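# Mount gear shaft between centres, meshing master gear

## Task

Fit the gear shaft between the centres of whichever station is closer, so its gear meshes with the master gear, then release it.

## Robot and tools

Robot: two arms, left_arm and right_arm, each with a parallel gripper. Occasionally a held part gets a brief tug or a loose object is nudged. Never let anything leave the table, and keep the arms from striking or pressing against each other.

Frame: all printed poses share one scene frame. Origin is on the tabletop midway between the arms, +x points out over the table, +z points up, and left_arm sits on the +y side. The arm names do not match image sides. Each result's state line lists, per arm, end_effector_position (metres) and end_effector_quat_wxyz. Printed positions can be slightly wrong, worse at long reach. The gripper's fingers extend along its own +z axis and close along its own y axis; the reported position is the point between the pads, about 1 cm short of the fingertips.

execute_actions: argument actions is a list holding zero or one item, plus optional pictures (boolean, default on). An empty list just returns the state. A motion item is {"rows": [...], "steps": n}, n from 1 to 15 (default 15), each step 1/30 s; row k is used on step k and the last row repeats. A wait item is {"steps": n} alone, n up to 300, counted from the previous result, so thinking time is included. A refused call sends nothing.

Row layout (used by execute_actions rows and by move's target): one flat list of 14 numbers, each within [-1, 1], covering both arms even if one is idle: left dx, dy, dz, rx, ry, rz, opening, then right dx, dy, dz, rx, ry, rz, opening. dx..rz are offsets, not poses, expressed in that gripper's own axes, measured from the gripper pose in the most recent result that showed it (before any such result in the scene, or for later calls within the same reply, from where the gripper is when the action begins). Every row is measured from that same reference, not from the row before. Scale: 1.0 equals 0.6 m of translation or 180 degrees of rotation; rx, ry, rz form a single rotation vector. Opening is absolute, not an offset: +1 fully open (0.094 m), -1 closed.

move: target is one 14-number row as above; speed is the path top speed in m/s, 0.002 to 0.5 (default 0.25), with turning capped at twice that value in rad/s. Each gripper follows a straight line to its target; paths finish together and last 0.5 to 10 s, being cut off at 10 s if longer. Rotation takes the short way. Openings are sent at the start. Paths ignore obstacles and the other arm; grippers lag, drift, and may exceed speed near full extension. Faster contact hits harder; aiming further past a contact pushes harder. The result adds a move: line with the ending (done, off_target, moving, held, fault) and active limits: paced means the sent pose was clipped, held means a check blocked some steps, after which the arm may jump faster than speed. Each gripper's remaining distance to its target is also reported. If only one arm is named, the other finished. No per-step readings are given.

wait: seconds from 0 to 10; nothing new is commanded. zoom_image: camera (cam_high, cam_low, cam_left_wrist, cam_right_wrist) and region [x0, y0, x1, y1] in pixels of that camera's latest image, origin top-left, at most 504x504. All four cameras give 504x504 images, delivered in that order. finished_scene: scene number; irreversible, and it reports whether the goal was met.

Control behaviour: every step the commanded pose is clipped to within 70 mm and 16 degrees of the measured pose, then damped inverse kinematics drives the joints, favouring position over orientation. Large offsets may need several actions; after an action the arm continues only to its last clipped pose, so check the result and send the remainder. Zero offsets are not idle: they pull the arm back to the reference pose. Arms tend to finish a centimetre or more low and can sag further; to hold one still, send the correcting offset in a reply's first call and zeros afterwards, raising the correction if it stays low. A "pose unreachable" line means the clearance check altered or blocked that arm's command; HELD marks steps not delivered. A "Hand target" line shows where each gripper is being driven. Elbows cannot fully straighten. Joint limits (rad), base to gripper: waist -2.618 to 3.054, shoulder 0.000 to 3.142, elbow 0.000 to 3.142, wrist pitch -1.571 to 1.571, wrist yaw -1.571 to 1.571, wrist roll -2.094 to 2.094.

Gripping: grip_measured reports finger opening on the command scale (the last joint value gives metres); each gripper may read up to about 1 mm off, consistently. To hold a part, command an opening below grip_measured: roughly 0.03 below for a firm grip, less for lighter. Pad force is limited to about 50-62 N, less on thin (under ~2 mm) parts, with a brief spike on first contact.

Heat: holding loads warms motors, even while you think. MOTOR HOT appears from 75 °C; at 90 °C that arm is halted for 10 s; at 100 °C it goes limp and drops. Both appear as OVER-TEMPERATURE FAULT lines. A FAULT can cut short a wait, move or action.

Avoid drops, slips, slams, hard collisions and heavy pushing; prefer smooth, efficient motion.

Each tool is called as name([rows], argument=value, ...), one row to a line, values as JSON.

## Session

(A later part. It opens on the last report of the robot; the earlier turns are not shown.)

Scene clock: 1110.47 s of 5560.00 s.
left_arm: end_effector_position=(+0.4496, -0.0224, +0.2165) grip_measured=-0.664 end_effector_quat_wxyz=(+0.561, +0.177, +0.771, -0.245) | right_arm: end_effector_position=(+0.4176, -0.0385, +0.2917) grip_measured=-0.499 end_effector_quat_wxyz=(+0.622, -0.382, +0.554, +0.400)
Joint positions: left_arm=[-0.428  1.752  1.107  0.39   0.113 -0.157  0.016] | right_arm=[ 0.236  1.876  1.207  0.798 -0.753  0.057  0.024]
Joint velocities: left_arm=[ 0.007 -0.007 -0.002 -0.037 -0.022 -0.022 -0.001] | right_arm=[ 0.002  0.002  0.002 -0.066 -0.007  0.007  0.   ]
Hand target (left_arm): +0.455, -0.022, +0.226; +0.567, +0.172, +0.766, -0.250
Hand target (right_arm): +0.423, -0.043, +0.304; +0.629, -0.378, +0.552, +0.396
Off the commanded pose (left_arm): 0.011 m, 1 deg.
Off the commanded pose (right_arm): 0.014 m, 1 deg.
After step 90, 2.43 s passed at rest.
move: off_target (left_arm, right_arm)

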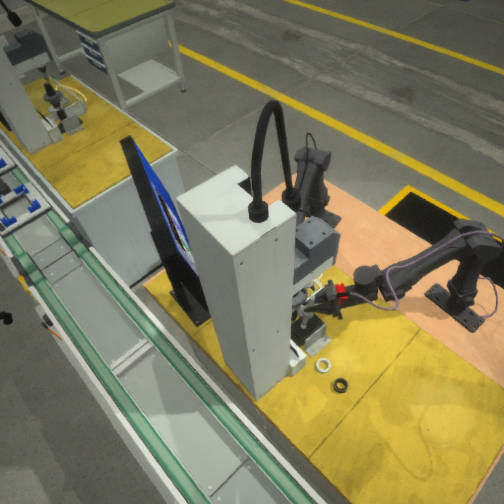

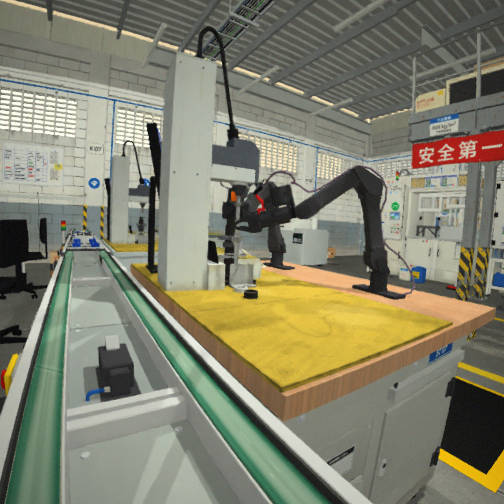

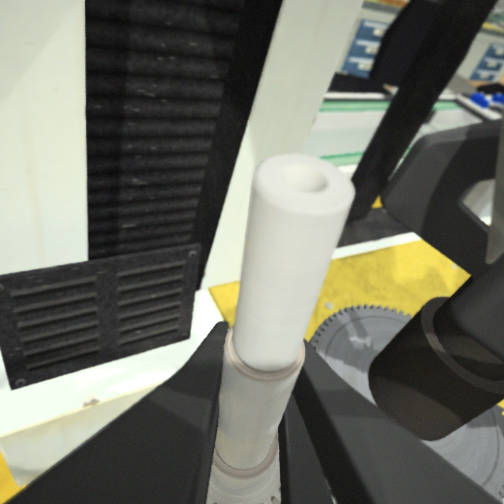

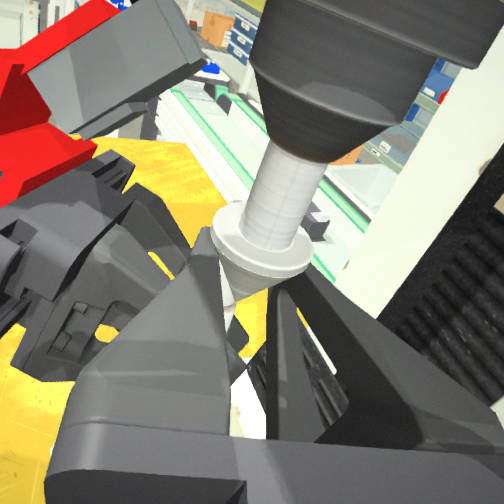

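zoom_image(camera="cam_right_wrist", region=[150, 150, 370, 370])

zoom_image(camera="cam_high", region=[285, 265, 345, 325])

Region (150, 150, 370, 370) of cam_right_wrist's 504x504 image, scaled by 2.291, with more detail than that image has.

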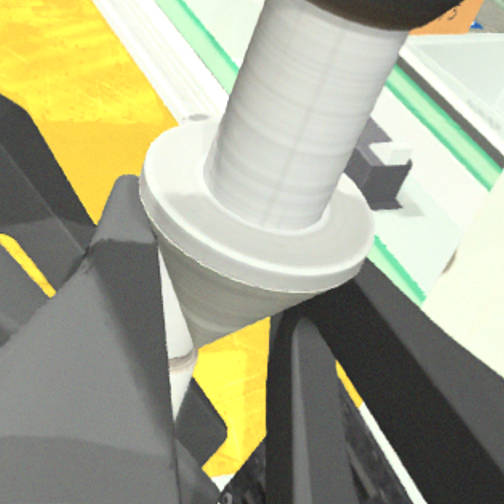

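Region (285, 265, 345, 325) of cam_high's 504x504 image, scaled by 8.400, with more detail than that image has.

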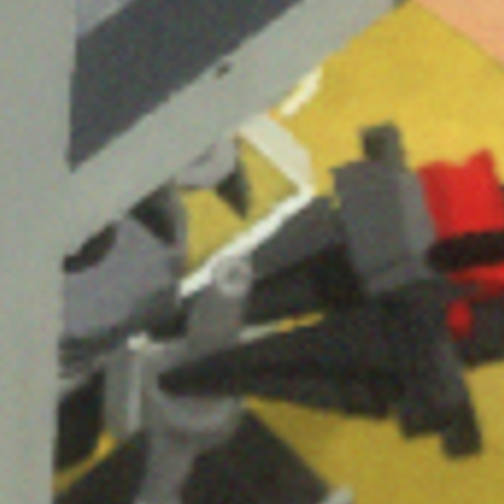

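move(target=[-0.018,0.003,0.003,0,-0.006,-0.003,-0.72, -0.045,0.006,0.003,0,-0.01,0,-0.5], speed=0.02)

Scene clock: 1134.20 s of 5560.00 s.
left_arm: end_effector_position=(+0.4496, -0.0223, +0.2165) grip_measured=-0.664 end_effector_quat_wxyz=(+0.561, +0.176, +0.771, -0.245) | right_arm: end_effector_position=(+0.4161, -0.0386, +0.2936) grip_measured=-0.499 end_effector_quat_wxyz=(+0.616, -0.378, +0.559, +0.406)
Joint positions: left_arm=[-0.428  1.752  1.107  0.39   0.113 -0.158  0.016] | right_arm=[ 0.237  1.866  1.208  0.782 -0.755  0.074  0.024]
Joint velocities: left_arm=[-0.007 -0.007  0.002 -0.022 -0.007 -0.007 -0.   ] | right_arm=[-0.002 -0.002 -0.007  0.022 -0.037  0.007  0.   ]
Hand target (left_arm): +0.455, -0.022, +0.226; +0.567, +0.171, +0.766, -0.250
Hand target (right_arm): +0.413, -0.038, +0.318; +0.631, -0.376, +0.544, +0.406
Off the commanded pose (left_arm): 0.011 m, 1 deg.
Off the commanded pose (right_arm): 0.025 m, 2 deg.
After step 90, 19.13 s passed at rest.
move: off_target (left_arm, right_arm)

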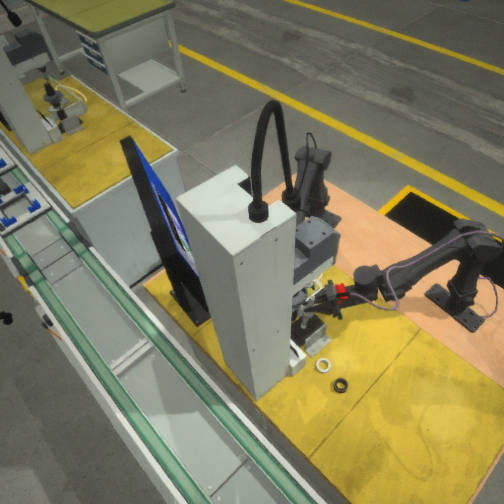

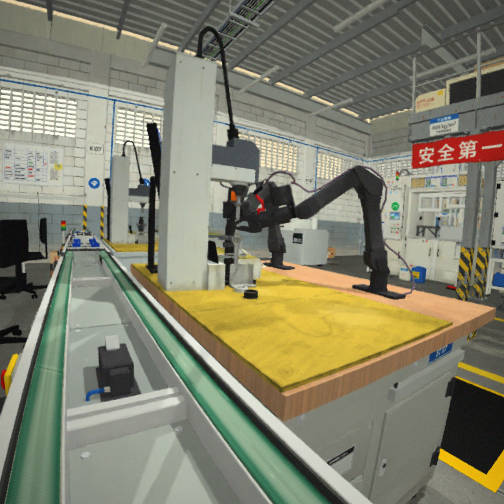

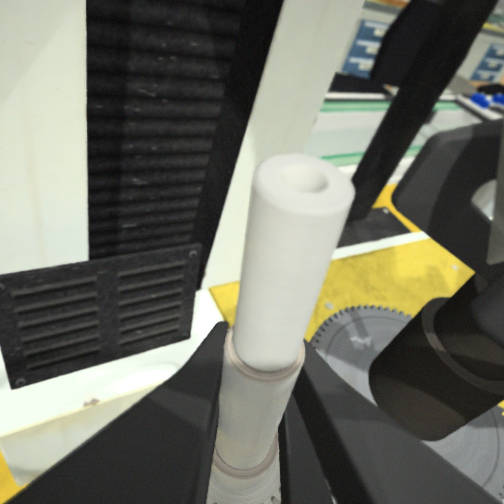

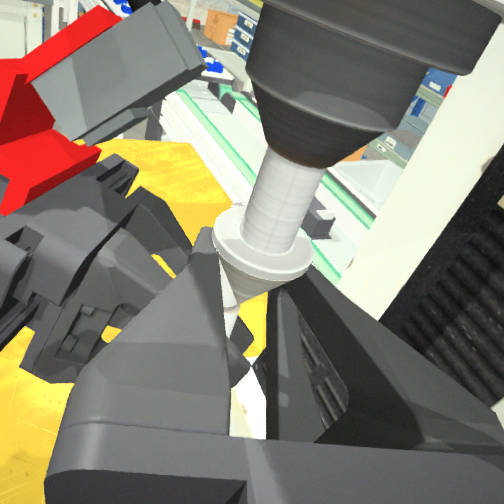

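execute_actions([
  {"rows": [[-0.017,0.003,0.003,0,-0.006,-0.003,-0.72,-0.045,0.003,0,0,-0.015,0,-0.5],[-0.017,0.003,0.003,0,-0.006,-0.003,-0.72,-0.049,0.003,0,0,-0.018,0,-0.5],[-0.017,0.003,0.003,0,-0.006,-0.003,-0.72,-0.053,0.003,0,0,-0.021,0,-0.5],[-0.017,0.003,0.003,0,-0.006,-0.003,-0.72,-0.057,0.003,0,0,-0.024,0,-0.5],[-0.017,0.003,0.003,0,-0.006,-0.003,-0.72,-0.061,0.003,0,0,-0.027,0,-0.5],[-0.017,0.003,0.003,0,-0.006,-0.003,-0.72,-0.065,0.003,0,0,-0.03,0,-0.5],[-0.017,0.003,0.003,0,-0.006,-0.003,-0.72,-0.069,0.003,0,0,-0.033,0,-0.5],[-0.017,0.003,0.003,0,-0.006,-0.003,-0.72,-0.073,0.003,0,0,-0.036,0,-0.5],[-0.017,0.003,0.003,0,-0.006,-0.003,-0.72,-0.077,0.003,0,0,-0.039,0,-0.5],[-0.017,0.003,0.003,0,-0.006,-0.003,-0.72,-0.081,0.003,0,0,-0.042,0,-0.5],[-0.017,0.003,0.003,0,-0.006,-0.003,-0.72,-0.085,0.003,0,0,-0.045,0,-0.5]], "steps": 15},
], pictures=false)

execute_actions([
  {"steps": 20},
])

Scene clock: 1144.60 s of 5560.00 s.
left_arm: end_effector_position=(+0.4498, -0.0221, +0.2165) grip_measured=-0.664 end_effector_quat_wxyz=(+0.561, +0.175, +0.771, -0.245) | right_arm: end_effector_position=(+0.4143, -0.0383, +0.2967) grip_measured=-0.499 end_effector_quat_wxyz=(+0.600, -0.355, +0.569, +0.436)
Joint positions: left_arm=[-0.428  1.752  1.107  0.39   0.112 -0.16   0.016] | right_arm=[ 0.237  1.866  1.208  0.797 -0.763  0.167  0.024]
Joint velocities: left_arm=[ 0.002 -0.022  0.007 -0.007  0.022  0.051 -0.   ] | right_arm=[ 0.002 -0.002 -0.002 -0.037 -0.022  0.212 -0.   ]
Hand target (left_arm): +0.455, -0.022, +0.225; +0.567, +0.170, +0.766, -0.250
Hand target (right_arm): +0.409, -0.044, +0.343; +0.653, -0.350, +0.515, +0.432
Off the commanded pose (left_arm): 0.010 m, 1 deg.
Off the commanded pose (right_arm): 0.048 m, 9 deg.
Steps of this call (steps 1 to 90: nothing new was sent; then 6.90 s passed at rest; steps 91 to 105: all 15 steps of this action). Readings (end_effector_position):
91: left_arm (+0.4497, -0.0222, +0.2165) | right_arm (+0.4160, -0.0387, +0.2937)
92: left_arm (+0.4497, -0.0222, +0.2165) | right_arm (+0.4160, -0.0386, +0.2937)
94: left_arm (+0.4497, -0.0222, +0.2165) | right_arm (+0.4157, -0.0386, +0.2943)
98: left_arm (+0.4498, -0.0221, +0.2165) | right_arm (+0.4152, -0.0385, +0.2956)
105: the state above

Scene clock: 1145.27 s of 5560.00 s.
left_arm: end_effector_position=(+0.4498, -0.0221, +0.2165) grip_measured=-0.664 end_effector_quat_wxyz=(+0.561, +0.175, +0.771, -0.245) | right_arm: end_effector_position=(+0.4142, -0.0382, +0.2969) grip_measured=-0.499 end_effector_quat_wxyz=(+0.599, -0.353, +0.570, +0.439)
Joint positions: left_arm=[-0.428  1.752  1.107  0.39   0.112 -0.16   0.016] | right_arm=[ 0.237  1.866  1.208  0.798 -0.764  0.175  0.024]
Joint velocities: left_arm=[-0.007 -0.002  0.007  0.037  0.022  0.037 -0.   ] | right_arm=[ 0.007 -0.007 -0.007 -0.037  0.037 -0.051 -0.   ]
Hand target (left_arm): +0.455, -0.022, +0.225; +0.567, +0.170, +0.766, -0.250
Hand target (right_arm): +0.409, -0.044, +0.343; +0.653, -0.350, +0.515, +0.431
Off the commanded pose (left_arm): 0.010 m, 1 deg.
Off the commanded pose (right_arm): 0.048 m, 9 deg.
Steps of this call (steps 1 to 20: nothing new was sent). Readings (end_effector_position):
1: left_arm (+0.4498, -0.0221, +0.2165) | right_arm (+0.4143, -0.0383, +0.2967)
2: left_arm (+0.4498, -0.0221, +0.2165) | right_arm (+0.4143, -0.0383, +0.2968)
4: left_arm (+0.4498, -0.0221, +0.2165) | right_arm (+0.4143, -0.0383, +0.2968)
8: left_arm (+0.4498, -0.0221, +0.2165) | right_arm (+0.4143, -0.0383, +0.2969)
20: the state above

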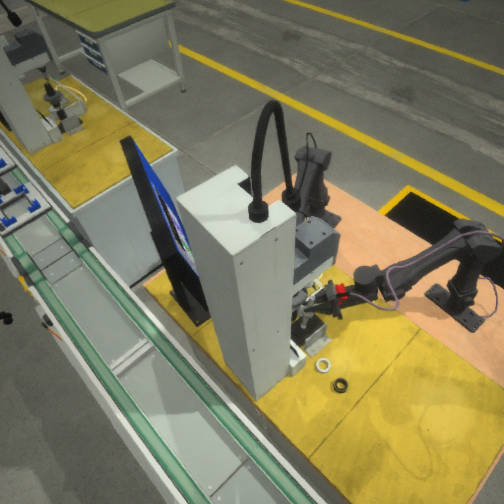

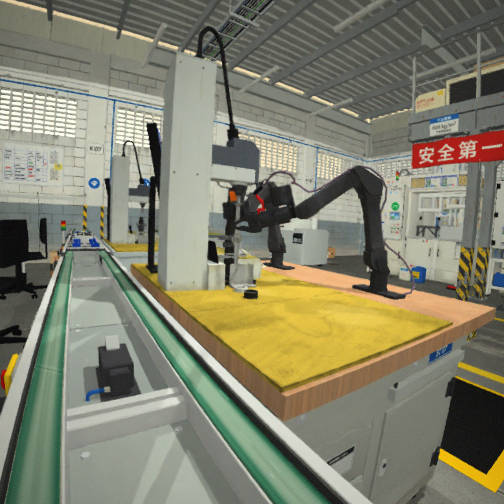

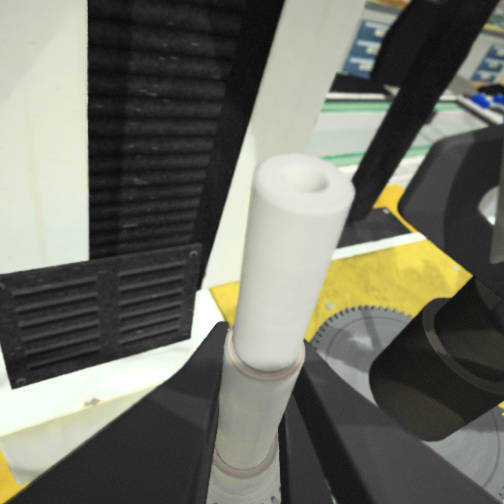

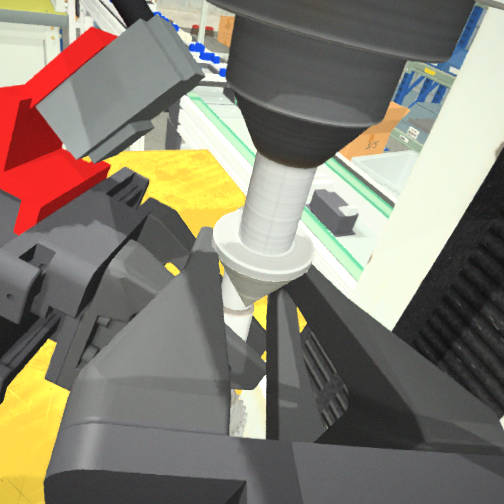

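execute_actions([
  {"rows": [[-0.017,0.002,0.003,0,-0.006,-0.002,-0.72,-0.084,-0.006,0,0,-0.045,-0.02,-0.5],[-0.017,0.002,0.003,0,-0.006,-0.002,-0.72,-0.088,-0.006,0,0,-0.048,-0.02,-0.5],[-0.017,0.002,0.003,0,-0.006,-0.002,-0.72,-0.092,-0.007,0,0,-0.051,-0.02,-0.5],[-0.017,0.002,0.003,0,-0.006,-0.002,-0.72,-0.096,-0.007,0,0,-0.054,-0.02,-0.5],[-0.017,0.002,0.003,0,-0.006,-0.002,-0.72,-0.1,-0.008,0,0,-0.057,-0.02,-0.5],[-0.017,0.002,0.003,0,-0.006,-0.002,-0.72,-0.104,-0.008,0,0,-0.06,-0.02,-0.5],[-0.017,0.002,0.003,0,-0.006,-0.002,-0.72,-0.108,-0.008,0,0,-0.063,-0.02,-0.5],[-0.017,0.002,0.003,0,-0.006,-0.002,-0.72,-0.112,-0.009,0,0,-0.066,-0.02,-0.5],[-0.017,0.002,0.003,0,-0.006,-0.002,-0.72,-0.116,-0.009,0,0,-0.069,-0.02,-0.5],[-0.017,0.002,0.003,0,-0.006,-0.002,-0.72,-0.12,-0.009,0,0,-0.07,-0.02,-0.5]], "steps": 15},
], pictures=false)

execute_actions([
  {"steps": 20},
])

Scene clock: 1162.23 s of 5560.00 s.
left_arm: end_effector_position=(+0.4498, -0.0221, +0.2165) grip_measured=-0.664 end_effector_quat_wxyz=(+0.561, +0.175, +0.771, -0.245) | right_arm: end_effector_position=(+0.4132, -0.0380, +0.3015) grip_measured=-0.499 end_effector_quat_wxyz=(+0.594, -0.337, +0.559, +0.471)
Joint positions: left_arm=[-0.428  1.752  1.107  0.39   0.111 -0.16   0.016] | right_arm=[ 0.232  1.894  1.208  0.898 -0.789  0.279  0.024]
Joint velocities: left_arm=[ 0.002  0.012 -0.007 -0.051 -0.022 -0.11  -0.   ] | right_arm=[ 0.017 -0.007 -0.017  0.037 -0.051  0.051  0.   ]
Hand target (left_arm): +0.455, -0.022, +0.226; +0.567, +0.171, +0.766, -0.249
Hand target (right_arm): +0.415, -0.053, +0.366; +0.669, -0.322, +0.491, +0.455
Off the commanded pose (left_arm): 0.010 m, 1 deg.
Off the commanded pose (right_arm): 0.068 m, 12 deg.
Steps of this call (steps 1 to 90: nothing new was sent; then 13.47 s passed at rest; steps 91 to 105: all 15 steps of this action). Readings (end_effector_position):
91: left_arm (+0.4498, -0.0221, +0.2165) | right_arm (+0.4144, -0.0383, +0.2964)
92: left_arm (+0.4498, -0.0221, +0.2165) | right_arm (+0.4142, -0.0384, +0.2968)
94: left_arm (+0.4498, -0.0221, +0.2165) | right_arm (+0.4139, -0.0383, +0.2977)
98: left_arm (+0.4498, -0.0221, +0.2165) | right_arm (+0.4136, -0.0382, +0.2995)
105: the state above

Scene clock: 1162.90 s of 5560.00 s.
left_arm: end_effector_position=(+0.4498, -0.0221, +0.2165) grip_measured=-0.664 end_effector_quat_wxyz=(+0.561, +0.175, +0.771, -0.245) | right_arm: end_effector_position=(+0.4131, -0.0380, +0.3020) grip_measured=-0.499 end_effector_quat_wxyz=(+0.593, -0.335, +0.558, +0.474)
Joint positions: left_arm=[-0.428  1.752  1.107  0.39   0.111 -0.16   0.016] | right_arm=[ 0.232  1.896  1.208  0.906 -0.79   0.291  0.024]
Joint velocities: left_arm=[-0.002  0.022  0.002 -0.081  0.007 -0.022  0.001] | right_arm=[ 0.007  0.002  0.007 -0.037 -0.007 -0.037 -0.001]
Hand target (left_arm): +0.455, -0.022, +0.226; +0.567, +0.171, +0.766, -0.249
Hand target (right_arm): +0.415, -0.053, +0.366; +0.669, -0.322, +0.491, +0.455
Off the commanded pose (left_arm): 0.010 m, 1 deg.
Off the commanded pose (right_arm): 0.067 m, 12 deg.
Steps of this call (steps 1 to 20: nothing new was sent). Readings (end_effector_position):
1: left_arm (+0.4498, -0.0221, +0.2165) | right_arm (+0.4132, -0.0380, +0.3017)
2: left_arm (+0.4498, -0.0221, +0.2165) | right_arm (+0.4131, -0.0380, +0.3017)
4: left_arm (+0.4498, -0.0221, +0.2165) | right_arm (+0.4132, -0.0380, +0.3017)
8: left_arm (+0.4498, -0.0221, +0.2165) | right_arm (+0.4131, -0.0379, +0.3019)
20: the state above

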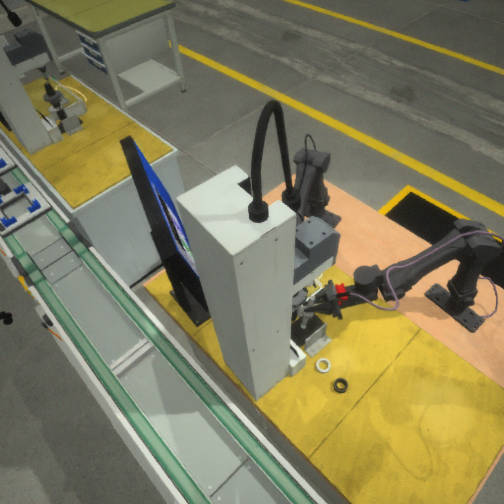

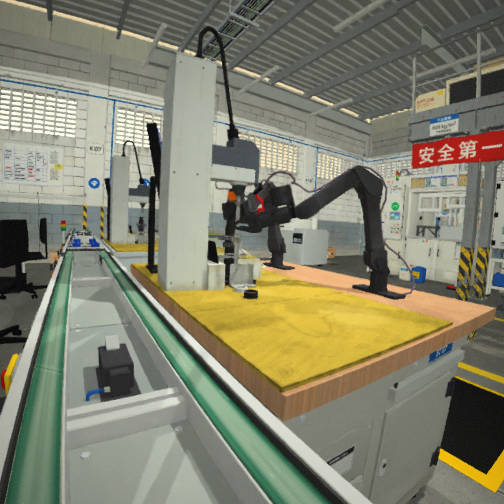

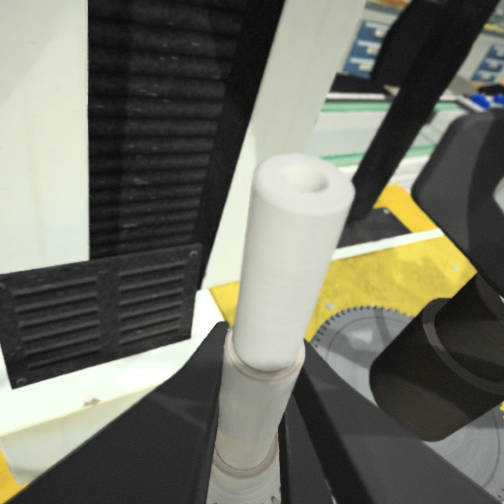

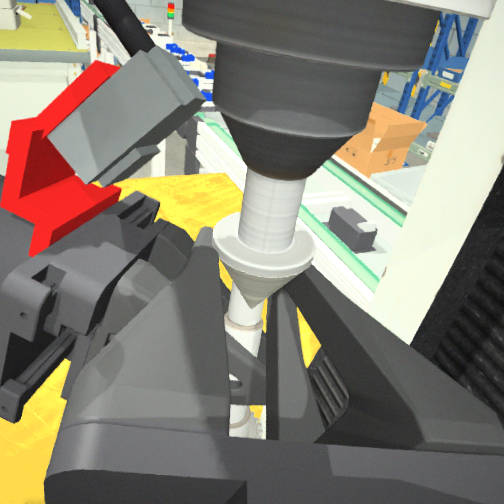

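execute_actions([
  {"rows": [[-0.017,0.002,0.003,0,-0.006,-0.002,-0.72,-0.112,-0.012,-0.006,0,-0.06,-0.03,-0.5],[-0.017,0.002,0.003,0,-0.006,-0.002,-0.72,-0.114,-0.009,-0.004,0,-0.0585,-0.034,-0.5],[-0.017,0.002,0.003,0,-0.006,-0.002,-0.72,-0.116,-0.006,-0.002,0,-0.057,-0.038,-0.5],[-0.017,0.002,0.003,0,-0.006,-0.002,-0.72,-0.118,-0.003,0,0,-0.0555,-0.042,-0.5],[-0.017,0.002,0.003,0,-0.006,-0.002,-0.72,-0.12,0,0.002,0,-0.054,-0.046,-0.5],[-0.017,0.002,0.003,0,-0.006,-0.002,-0.72,-0.122,0.003,0.004,0,-0.0525,-0.05,-0.5],[-0.017,0.002,0.003,0,-0.006,-0.002,-0.72,-0.124,0.006,0.006,0,-0.051,-0.054,-0.5],[-0.017,0.002,0.003,0,-0.006,-0.002,-0.72,-0.126,0.009,0.008,0,-0.0495,-0.058,-0.5],[-0.017,0.002,0.003,0,-0.006,-0.002,-0.72,-0.128,0.012,0.01,0,-0.048,-0.062,-0.5],[-0.017,0.002,0.003,0,-0.006,-0.002,-0.72,-0.13,0.015,0.012,0,-0.047,-0.066,-0.5],[-0.017,0.002,0.003,0,-0.006,-0.002,-0.72,-0.132,0.017,0.014,0,-0.047,-0.07,-0.5]], "steps": 15},
], pictures=false)

execute_actions([
  {"steps": 20},
])

Scene clock: 1177.70 s of 5560.00 s.
left_arm: end_effector_position=(+0.4498, -0.0220, +0.2165) grip_measured=-0.664 end_effector_quat_wxyz=(+0.561, +0.175, +0.771, -0.245) | right_arm: end_effector_position=(+0.4132, -0.0387, +0.3014) grip_measured=-0.499 end_effector_quat_wxyz=(+0.597, -0.352, +0.553, +0.462)
Joint positions: left_arm=[-0.428  1.752  1.107  0.39   0.111 -0.16   0.016] | right_arm=[ 0.226  1.893  1.217  0.879 -0.806  0.238  0.024]
Joint velocities: left_arm=[-0.002 -0.007 -0.027 -0.022 -0.037 -0.037 -0.   ] | right_arm=[-0.007 -0.042 -0.002 -0.154  0.066 -0.125 -0.001]
Hand target (left_arm): +0.455, -0.022, +0.226; +0.567, +0.170, +0.766, -0.249
Hand target (right_arm): +0.405, -0.047, +0.379; +0.680, -0.356, +0.474, +0.431
Off the commanded pose (left_arm): 0.010 m, 1 deg.
Off the commanded pose (right_arm): 0.081 m, 14 deg.
Steps of this call (steps 1 to 90: nothing new was sent; then 11.30 s passed at rest; steps 91 to 105: all 15 steps of this action). Readings (end_effector_position):
91: left_arm (+0.4498, -0.0220, +0.2165) | right_arm (+0.4132, -0.0384, +0.3017)
92: left_arm (+0.4498, -0.0220, +0.2165) | right_arm (+0.4129, -0.0387, +0.3020)
94: left_arm (+0.4498, -0.0220, +0.2165) | right_arm (+0.4124, -0.0390, +0.3026)
98: left_arm (+0.4498, -0.0220, +0.2165) | right_arm (+0.4126, -0.0389, +0.3021)
105: the state above

Scene clock: 1178.37 s of 5560.00 s.
left_arm: end_effector_position=(+0.4498, -0.0220, +0.2165) grip_measured=-0.664 end_effector_quat_wxyz=(+0.561, +0.175, +0.771, -0.245) | right_arm: end_effector_position=(+0.4135, -0.0387, +0.3009) grip_measured=-0.499 end_effector_quat_wxyz=(+0.599, -0.356, +0.553, +0.456)
Joint positions: left_arm=[-0.428  1.752  1.107  0.39   0.111 -0.16   0.016] | right_arm=[ 0.226  1.891  1.218  0.867 -0.805  0.219  0.024]
Joint velocities: left_arm=[-0.002 -0.017 -0.002 -0.022 -0.022  0.022  0.001] | right_arm=[-0.017 -0.002 -0.007 -0.022 -0.037  0.037 -0.   ]
Hand target (left_arm): +0.455, -0.022, +0.226; +0.567, +0.170, +0.766, -0.249
Hand target (right_arm): +0.405, -0.047, +0.379; +0.680, -0.356, +0.474, +0.431
Off the commanded pose (left_arm): 0.010 m, 1 deg.
Off the commanded pose (right_arm): 0.081 m, 13 deg.
Steps of this call (steps 1 to 20: nothing new was sent). Readings (end_effector_position):
1: left_arm (+0.4498, -0.0220, +0.2165) | right_arm (+0.4133, -0.0387, +0.3014)
2: left_arm (+0.4498, -0.0220, +0.2165) | right_arm (+0.4133, -0.0387, +0.3012)
4: left_arm (+0.4498, -0.0220, +0.2165) | right_arm (+0.4134, -0.0388, +0.3012)
8: left_arm (+0.4498, -0.0220, +0.2165) | right_arm (+0.4135, -0.0388, +0.3011)
20: the state above

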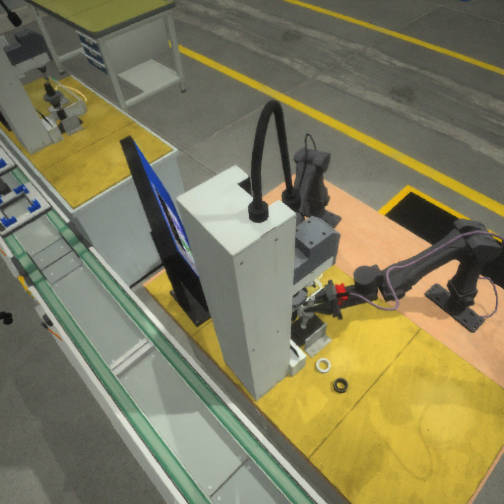

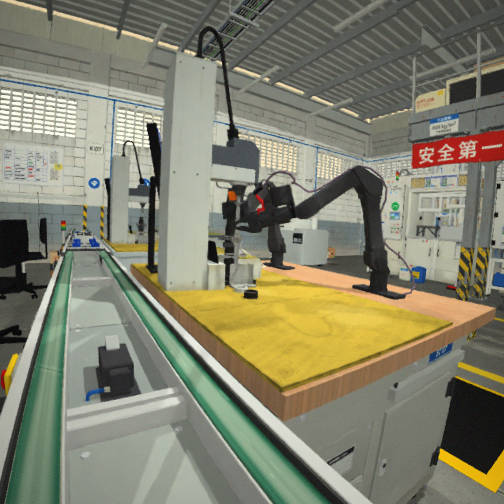

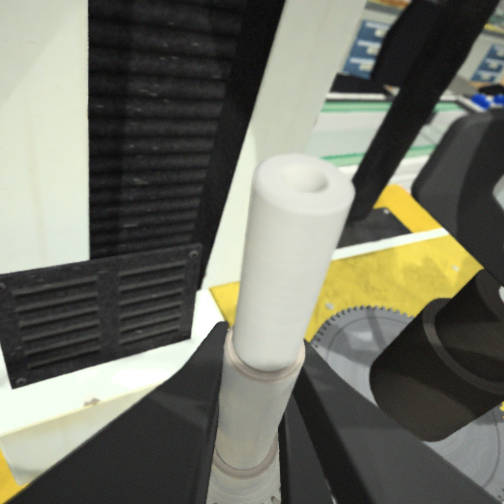

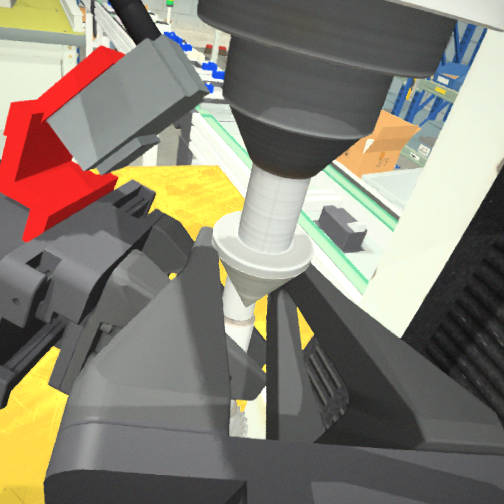

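zoom_image(camera="cam_low", region=[205, 160, 275, 240])

Region (205, 160, 275, 240) of cam_low's 504x504 image, scaled by 6.300, with more detail than that image has; it fills the left 441 columns of this view, and the rest is white.

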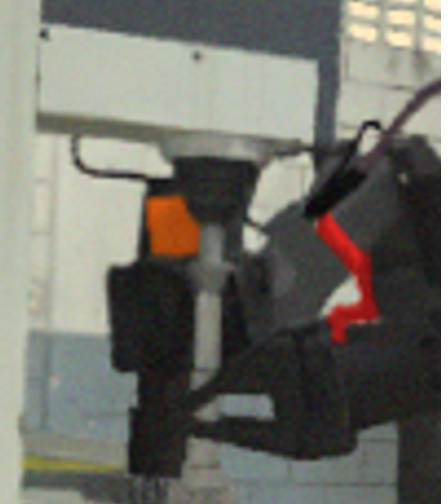

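execute_actions([
  {"rows": [[-0.017,0.002,0.003,0,-0.006,-0.002,-0.72,-0.11,0.008,0.008,0,-0.045,-0.04,-0.5],[-0.017,0.002,0.003,0,-0.006,-0.002,-0.72,-0.1,0.007,0.007,0,-0.041,-0.036,-0.5],[-0.017,0.002,0.003,0,-0.006,-0.002,-0.72,-0.09,0.006,0.006,0,-0.037,-0.032,-0.5],[-0.017,0.002,0.003,0,-0.006,-0.002,-0.72,-0.08,0.005,0.005,0,-0.033,-0.028,-0.5],[-0.017,0.002,0.003,0,-0.006,-0.002,-0.72,-0.07,0.004,0.005,0,-0.029,-0.024,-0.5],[-0.017,0.002,0.003,0,-0.006,-0.002,-0.72,-0.06,0.003,0.004,0,-0.025,-0.02,-0.5],[-0.017,0.002,0.003,0,-0.006,-0.002,-0.72,-0.05,0.003,0.004,0,-0.021,-0.016,-0.5],[-0.017,0.002,0.003,0,-0.006,-0.002,-0.72,-0.04,0.002,0.003,0,-0.017,-0.012,-0.5],[-0.017,0.002,0.003,0,-0.006,-0.002,-0.72,-0.03,0.002,0.002,0,-0.012,-0.008,-0.5],[-0.017,0.002,0.003,0,-0.006,-0.002,-0.72,-0.02,0.001,0.001,0,-0.007,-0.004,-0.5],[-0.017,0.002,0.003,0,-0.006,-0.002,-0.72,-0.012,0,0,0,-0.003,0,-0.5],[-0.017,0.002,0.003,0,-0.006,-0.002,-0.72,-0.006,0,0,0,0,0,-0.5]], "steps": 15},
], pictures=false)

execute_actions([
  {"steps": 15},
], pictures=false)

move(target=[-0.017,0.002,0.003,0,-0.006,-0.002,-0.72, -0.016,0,0,0,0,0,0.1], speed=0.02)

move(target=[-0.017,0.002,0.003,0,-0.006,-0.002,-0.72, -0.06,0.004,0.008,0,0,0,0.1], speed=0.03)

Scene clock: 1219.40 s of 5560.00 s.
left_arm: end_effector_position=(+0.4499, -0.0220, +0.2165) grip_measured=-0.664 end_effector_quat_wxyz=(+0.561, +0.174, +0.771, -0.245) | right_arm: end_effector_position=(+0.4133, -0.0383, +0.2965) grip_measured=-0.499 end_effector_quat_wxyz=(+0.591, -0.357, +0.560, +0.458)
Joint positions: left_arm=[-0.428  1.752  1.107  0.39   0.11  -0.161  0.016] | right_arm=[ 0.226  1.891  1.218  0.845 -0.813  0.217  0.024]
Joint velocities: left_arm=[-0.012 -0.017 -0.002  0.007 -0.022 -0.022 -0.002] | right_arm=[-0.022 -0.007  0.002 -0.037 -0.007  0.022 -0.   ]
Hand target (left_arm): +0.455, -0.022, +0.226; +0.567, +0.170, +0.766, -0.249
Hand target (right_arm): +0.414, -0.039, +0.304; +0.599, -0.357, +0.553, +0.456
Off the commanded pose (left_arm): 0.010 m, 1 deg.
Off the commanded pose (right_arm): 0.008 m, 1 deg.
Steps of this call (steps 1 to 90: nothing new was sent; then 37.53 s passed at rest; steps 91 to 105: all 15 steps of this action). Readings (end_effector_position):
91: left_arm (+0.4498, -0.0220, +0.2165) | right_arm (+0.4134, -0.0387, +0.3008)
92: left_arm (+0.4498, -0.0220, +0.2165) | right_arm (+0.4133, -0.0386, +0.3005)
94: left_arm (+0.4499, -0.0220, +0.2165) | right_arm (+0.4133, -0.0385, +0.2996)
98: left_arm (+0.4499, -0.0220, +0.2165) | right_arm (+0.4132, -0.0383, +0.2979)
105: the state above

Scene clock: 1219.90 s of 5560.00 s.
left_arm: end_effector_position=(+0.4499, -0.0220, +0.2165) grip_measured=-0.664 end_effector_quat_wxyz=(+0.561, +0.174, +0.771, -0.245) | right_arm: end_effector_position=(+0.4133, -0.0383, +0.2965) grip_measured=-0.499 end_effector_quat_wxyz=(+0.591, -0.357, +0.560, +0.458)
Joint positions: left_arm=[-0.428  1.752  1.107  0.39   0.11  -0.161  0.016] | right_arm=[ 0.226  1.891  1.218  0.845 -0.813  0.217  0.024]
Joint velocities: left_arm=[ 0.017 -0.002 -0.012 -0.007 -0.007 -0.007 -0.   ] | right_arm=[ 0.002  0.002 -0.012  0.051 -0.051  0.007  0.   ]
Hand target (left_arm): +0.455, -0.022, +0.226; +0.567, +0.170, +0.766, -0.249
Hand target (right_arm): +0.414, -0.039, +0.304; +0.599, -0.357, +0.553, +0.456
Off the commanded pose (left_arm): 0.010 m, 1 deg.
Off the commanded pose (right_arm): 0.008 m, 1 deg.
Steps of this call (steps 1 to 15: nothing new was sent). Readings (end_effector_position):
1: left_arm (+0.4499, -0.0220, +0.2165) | right_arm (+0.4133, -0.0383, +0.2965)
2: left_arm (+0.4499, -0.0220, +0.2165) | right_arm (+0.4133, -0.0383, +0.2965)
4: left_arm (+0.4499, -0.0220, +0.2165) | right_arm (+0.4133, -0.0383, +0.2965)
8: left_arm (+0.4499, -0.0220, +0.2165) | right_arm (+0.4133, -0.0383, +0.2965)
15: the state above

Scene clock: 1220.87 s of 5560.00 s.
left_arm: end_effector_position=(+0.4499, -0.0219, +0.2165) grip_measured=-0.664 end_effector_quat_wxyz=(+0.561, +0.174, +0.771, -0.245) | right_arm: end_effector_position=(+0.4133, -0.0383, +0.2968) grip_measured=+0.099 end_effector_quat_wxyz=(+0.592, -0.358, +0.559, +0.458)
Joint positions: left_arm=[-0.428  1.752  1.107  0.39   0.11  -0.161  0.016] | right_arm=[ 0.226  1.891  1.218  0.847 -0.813  0.216  0.052]
Joint velocities: left_arm=[-0.002 -0.012 -0.027  0.022  0.037  0.007 -0.   ] | right_arm=[-0.007 -0.017 -0.012 -0.037 -0.007  0.007 -0.001]
Hand target (left_arm): +0.455, -0.022, +0.226; +0.567, +0.170, +0.766, -0.249
Hand target (right_arm): +0.414, -0.040, +0.306; +0.591, -0.357, +0.560, +0.458
Off the commanded pose (left_arm): 0.010 m, 1 deg.
Off the commanded pose (right_arm): 0.009 m, 0 deg.
move: done

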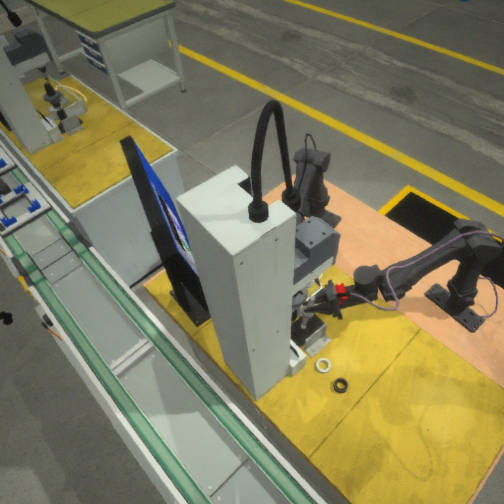

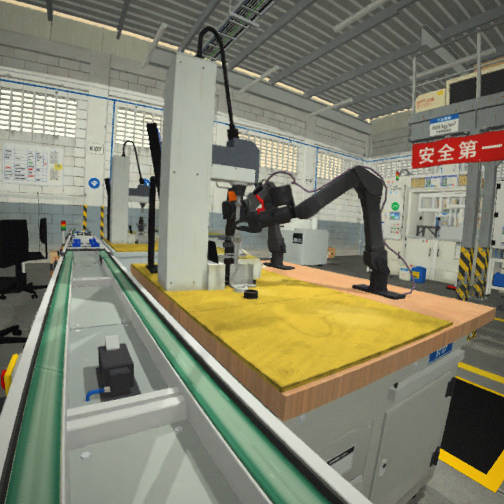

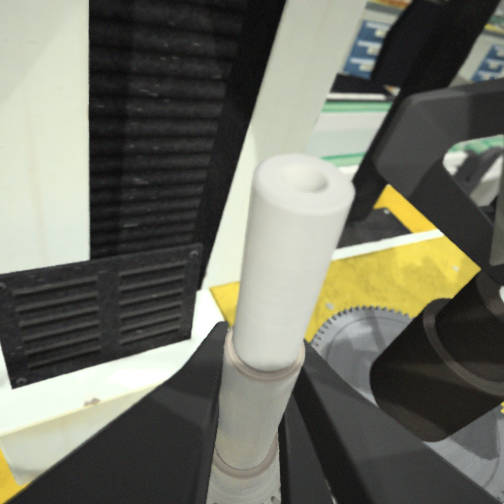

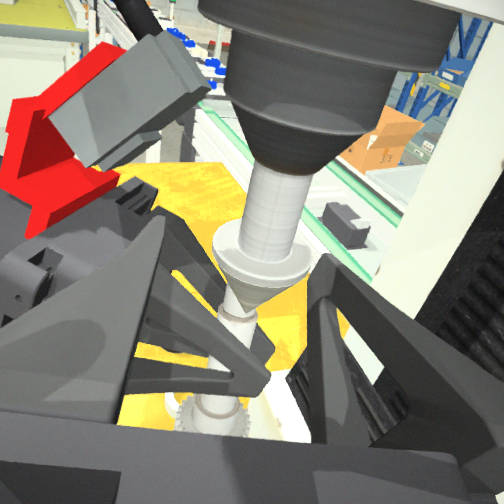

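Scene clock: 1222.30 s of 5560.00 s.
left_arm: end_effector_position=(+0.4499, -0.0219, +0.2164) grip_measured=-0.664 end_effector_quat_wxyz=(+0.561, +0.174, +0.772, -0.245) | right_arm: end_effector_position=(+0.4164, -0.0370, +0.3157) grip_measured=+0.099 end_effector_quat_wxyz=(+0.585, -0.356, +0.567, +0.459)
Joint positions: left_arm=[-0.428  1.752  1.107  0.39   0.11  -0.162  0.016] | right_arm=[ 0.226  1.868  1.285  0.736 -0.813  0.216  0.052]
Joint velocities: left_arm=[-0.012 -0.007  0.012  0.007  0.007 -0.037  0.   ] | right_arm=[ 0.002 -0.002  0.012 -0.037 -0.066  0.022  0.001]
Hand target (left_arm): +0.455, -0.022, +0.225; +0.567, +0.169, +0.767, -0.249
Hand target (right_arm): +0.415, -0.038, +0.333; +0.592, -0.357, +0.559, +0.458
Off the commanded pose (left_arm): 0.010 m, 1 deg.
Off the commanded pose (right_arm): 0.018 m, 1 deg.
move: off_target (right_arm)

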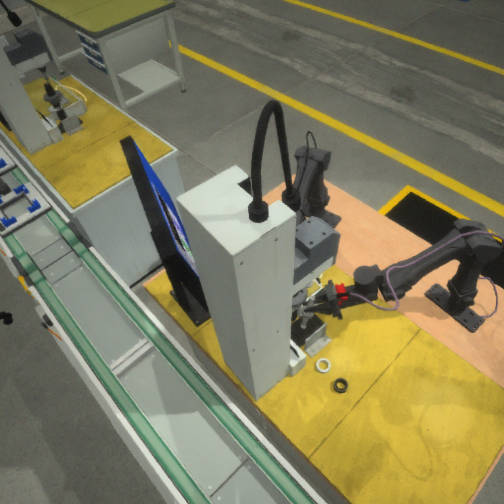

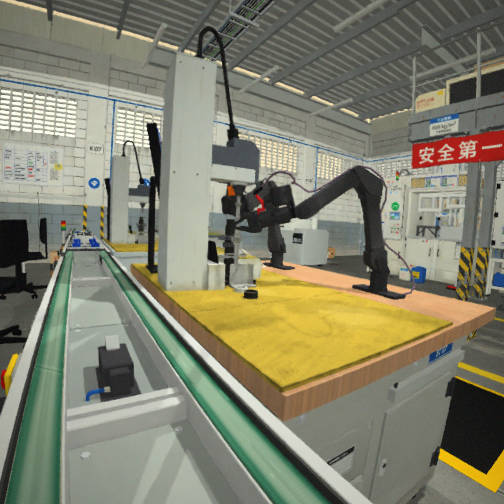

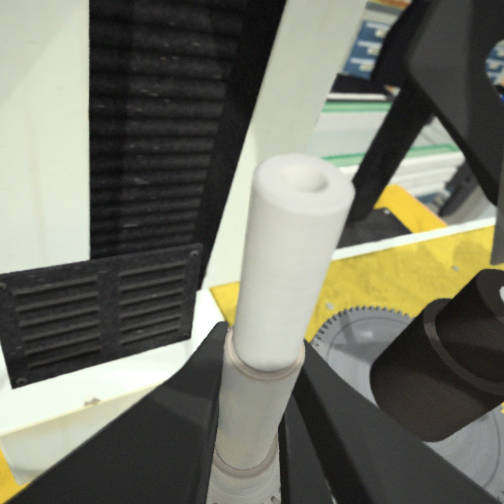

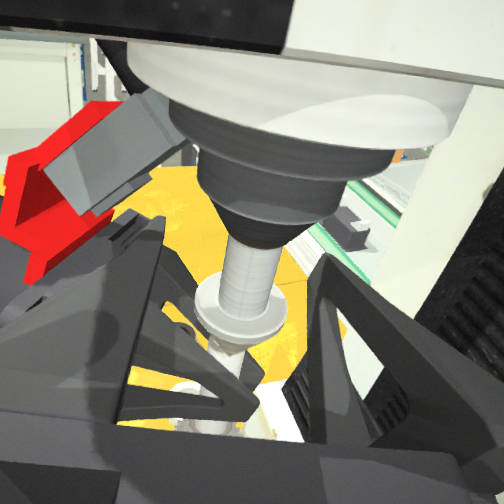

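move(target=[-0.017,0.002,0.003,0,-0.006,-0.002,-0.72, 0.03,0.0013,-0.0065,0,0,0,0.1], speed=0.03)

Scene clock: 1258.57 s of 5560.00 s.
left_arm: end_effector_position=(+0.4499, -0.0219, +0.2164) grip_measured=-0.664 end_effector_quat_wxyz=(+0.561, +0.174, +0.772, -0.245) | right_arm: end_effector_position=(+0.4124, -0.0387, +0.3062) grip_measured=+0.099 end_effector_quat_wxyz=(+0.587, -0.356, +0.564, +0.458)
Joint positions: left_arm=[-0.428  1.752  1.107  0.39   0.11  -0.162  0.016] | right_arm=[ 0.226  1.868  1.239  0.79  -0.813  0.216  0.052]
Joint velocities: left_arm=[ 0.017  0.002 -0.012 -0.095 -0.007 -0.081 -0.   ] | right_arm=[-0.002  0.002 -0.022  0.037  0.037  0.007 -0.   ]
Hand target (left_arm): +0.455, -0.022, +0.225; +0.567, +0.169, +0.767, -0.249
Hand target (right_arm): +0.413, -0.038, +0.298; +0.585, -0.356, +0.567, +0.459
Off the commanded pose (left_arm): 0.010 m, 1 deg.
Off the commanded pose (right_arm): 0.009 m, 0 deg.
After step 90, 32.47 s passed at rest.
move: done

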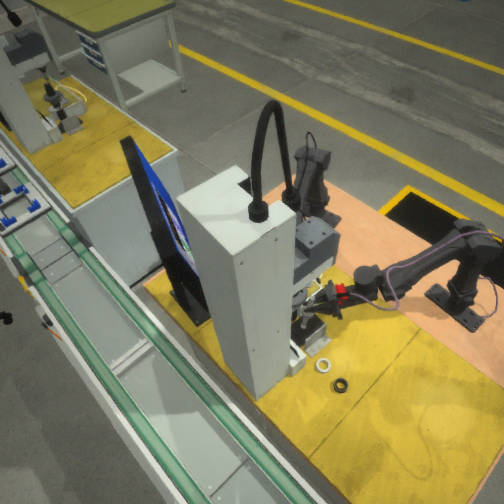

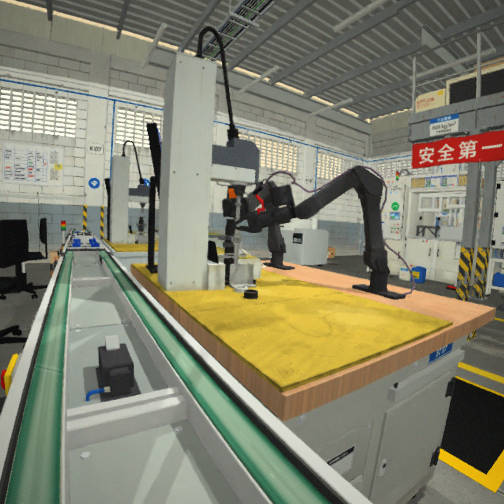

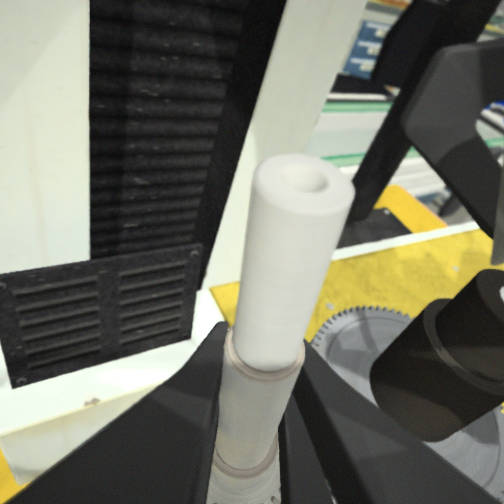

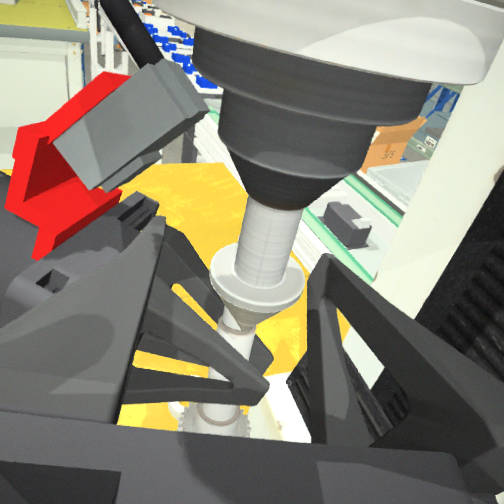

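move(target=[-0.017,0.002,0.003,0,-0.006,-0.002,-0.72, 0.037,-0.005,-0.002,0,0,0,0.1], speed=0.03)

Scene clock: 1263.97 s of 5560.00 s.
left_arm: end_effector_position=(+0.4500, -0.0218, +0.2164) grip_measured=-0.664 end_effector_quat_wxyz=(+0.561, +0.174, +0.772, -0.245) | right_arm: end_effector_position=(+0.4126, -0.0386, +0.2971) grip_measured=+0.099 end_effector_quat_wxyz=(+0.596, -0.359, +0.554, +0.457)
Joint positions: left_arm=[-0.428  1.752  1.107  0.39   0.109 -0.162  0.016] | right_arm=[ 0.226  1.894  1.212  0.869 -0.813  0.216  0.052]
Joint velocities: left_arm=[-0.007 -0.017 -0.012  0.007  0.007  0.007  0.   ] | right_arm=[-0.002  0.002 -0.007  0.037  0.037 -0.022 -0.   ]
Hand target (left_arm): +0.455, -0.022, +0.225; +0.567, +0.169, +0.767, -0.249
Hand target (right_arm): +0.413, -0.038, +0.284; +0.587, -0.356, +0.564, +0.458
Off the commanded pose (left_arm): 0.010 m, 1 deg.
Off the commanded pose (right_arm): 0.013 m, 2 deg.
After step 90, 1.37 s passed at rest.
move: off_target (right_arm)

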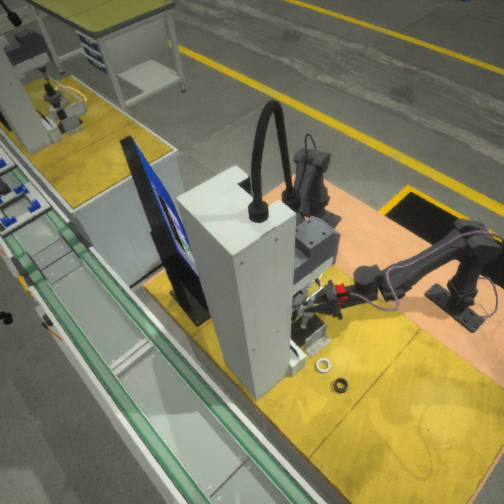

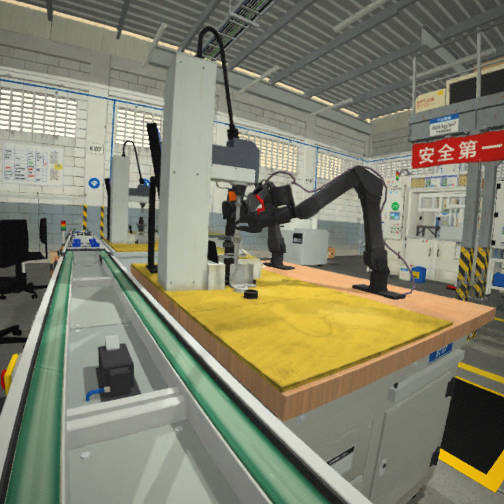

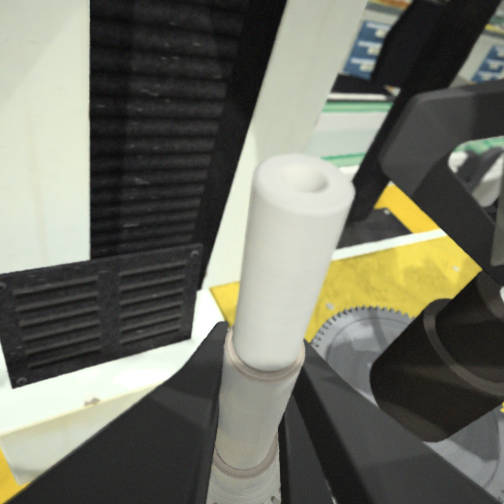

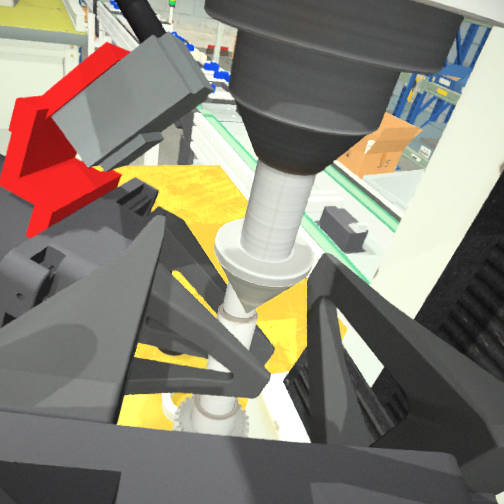

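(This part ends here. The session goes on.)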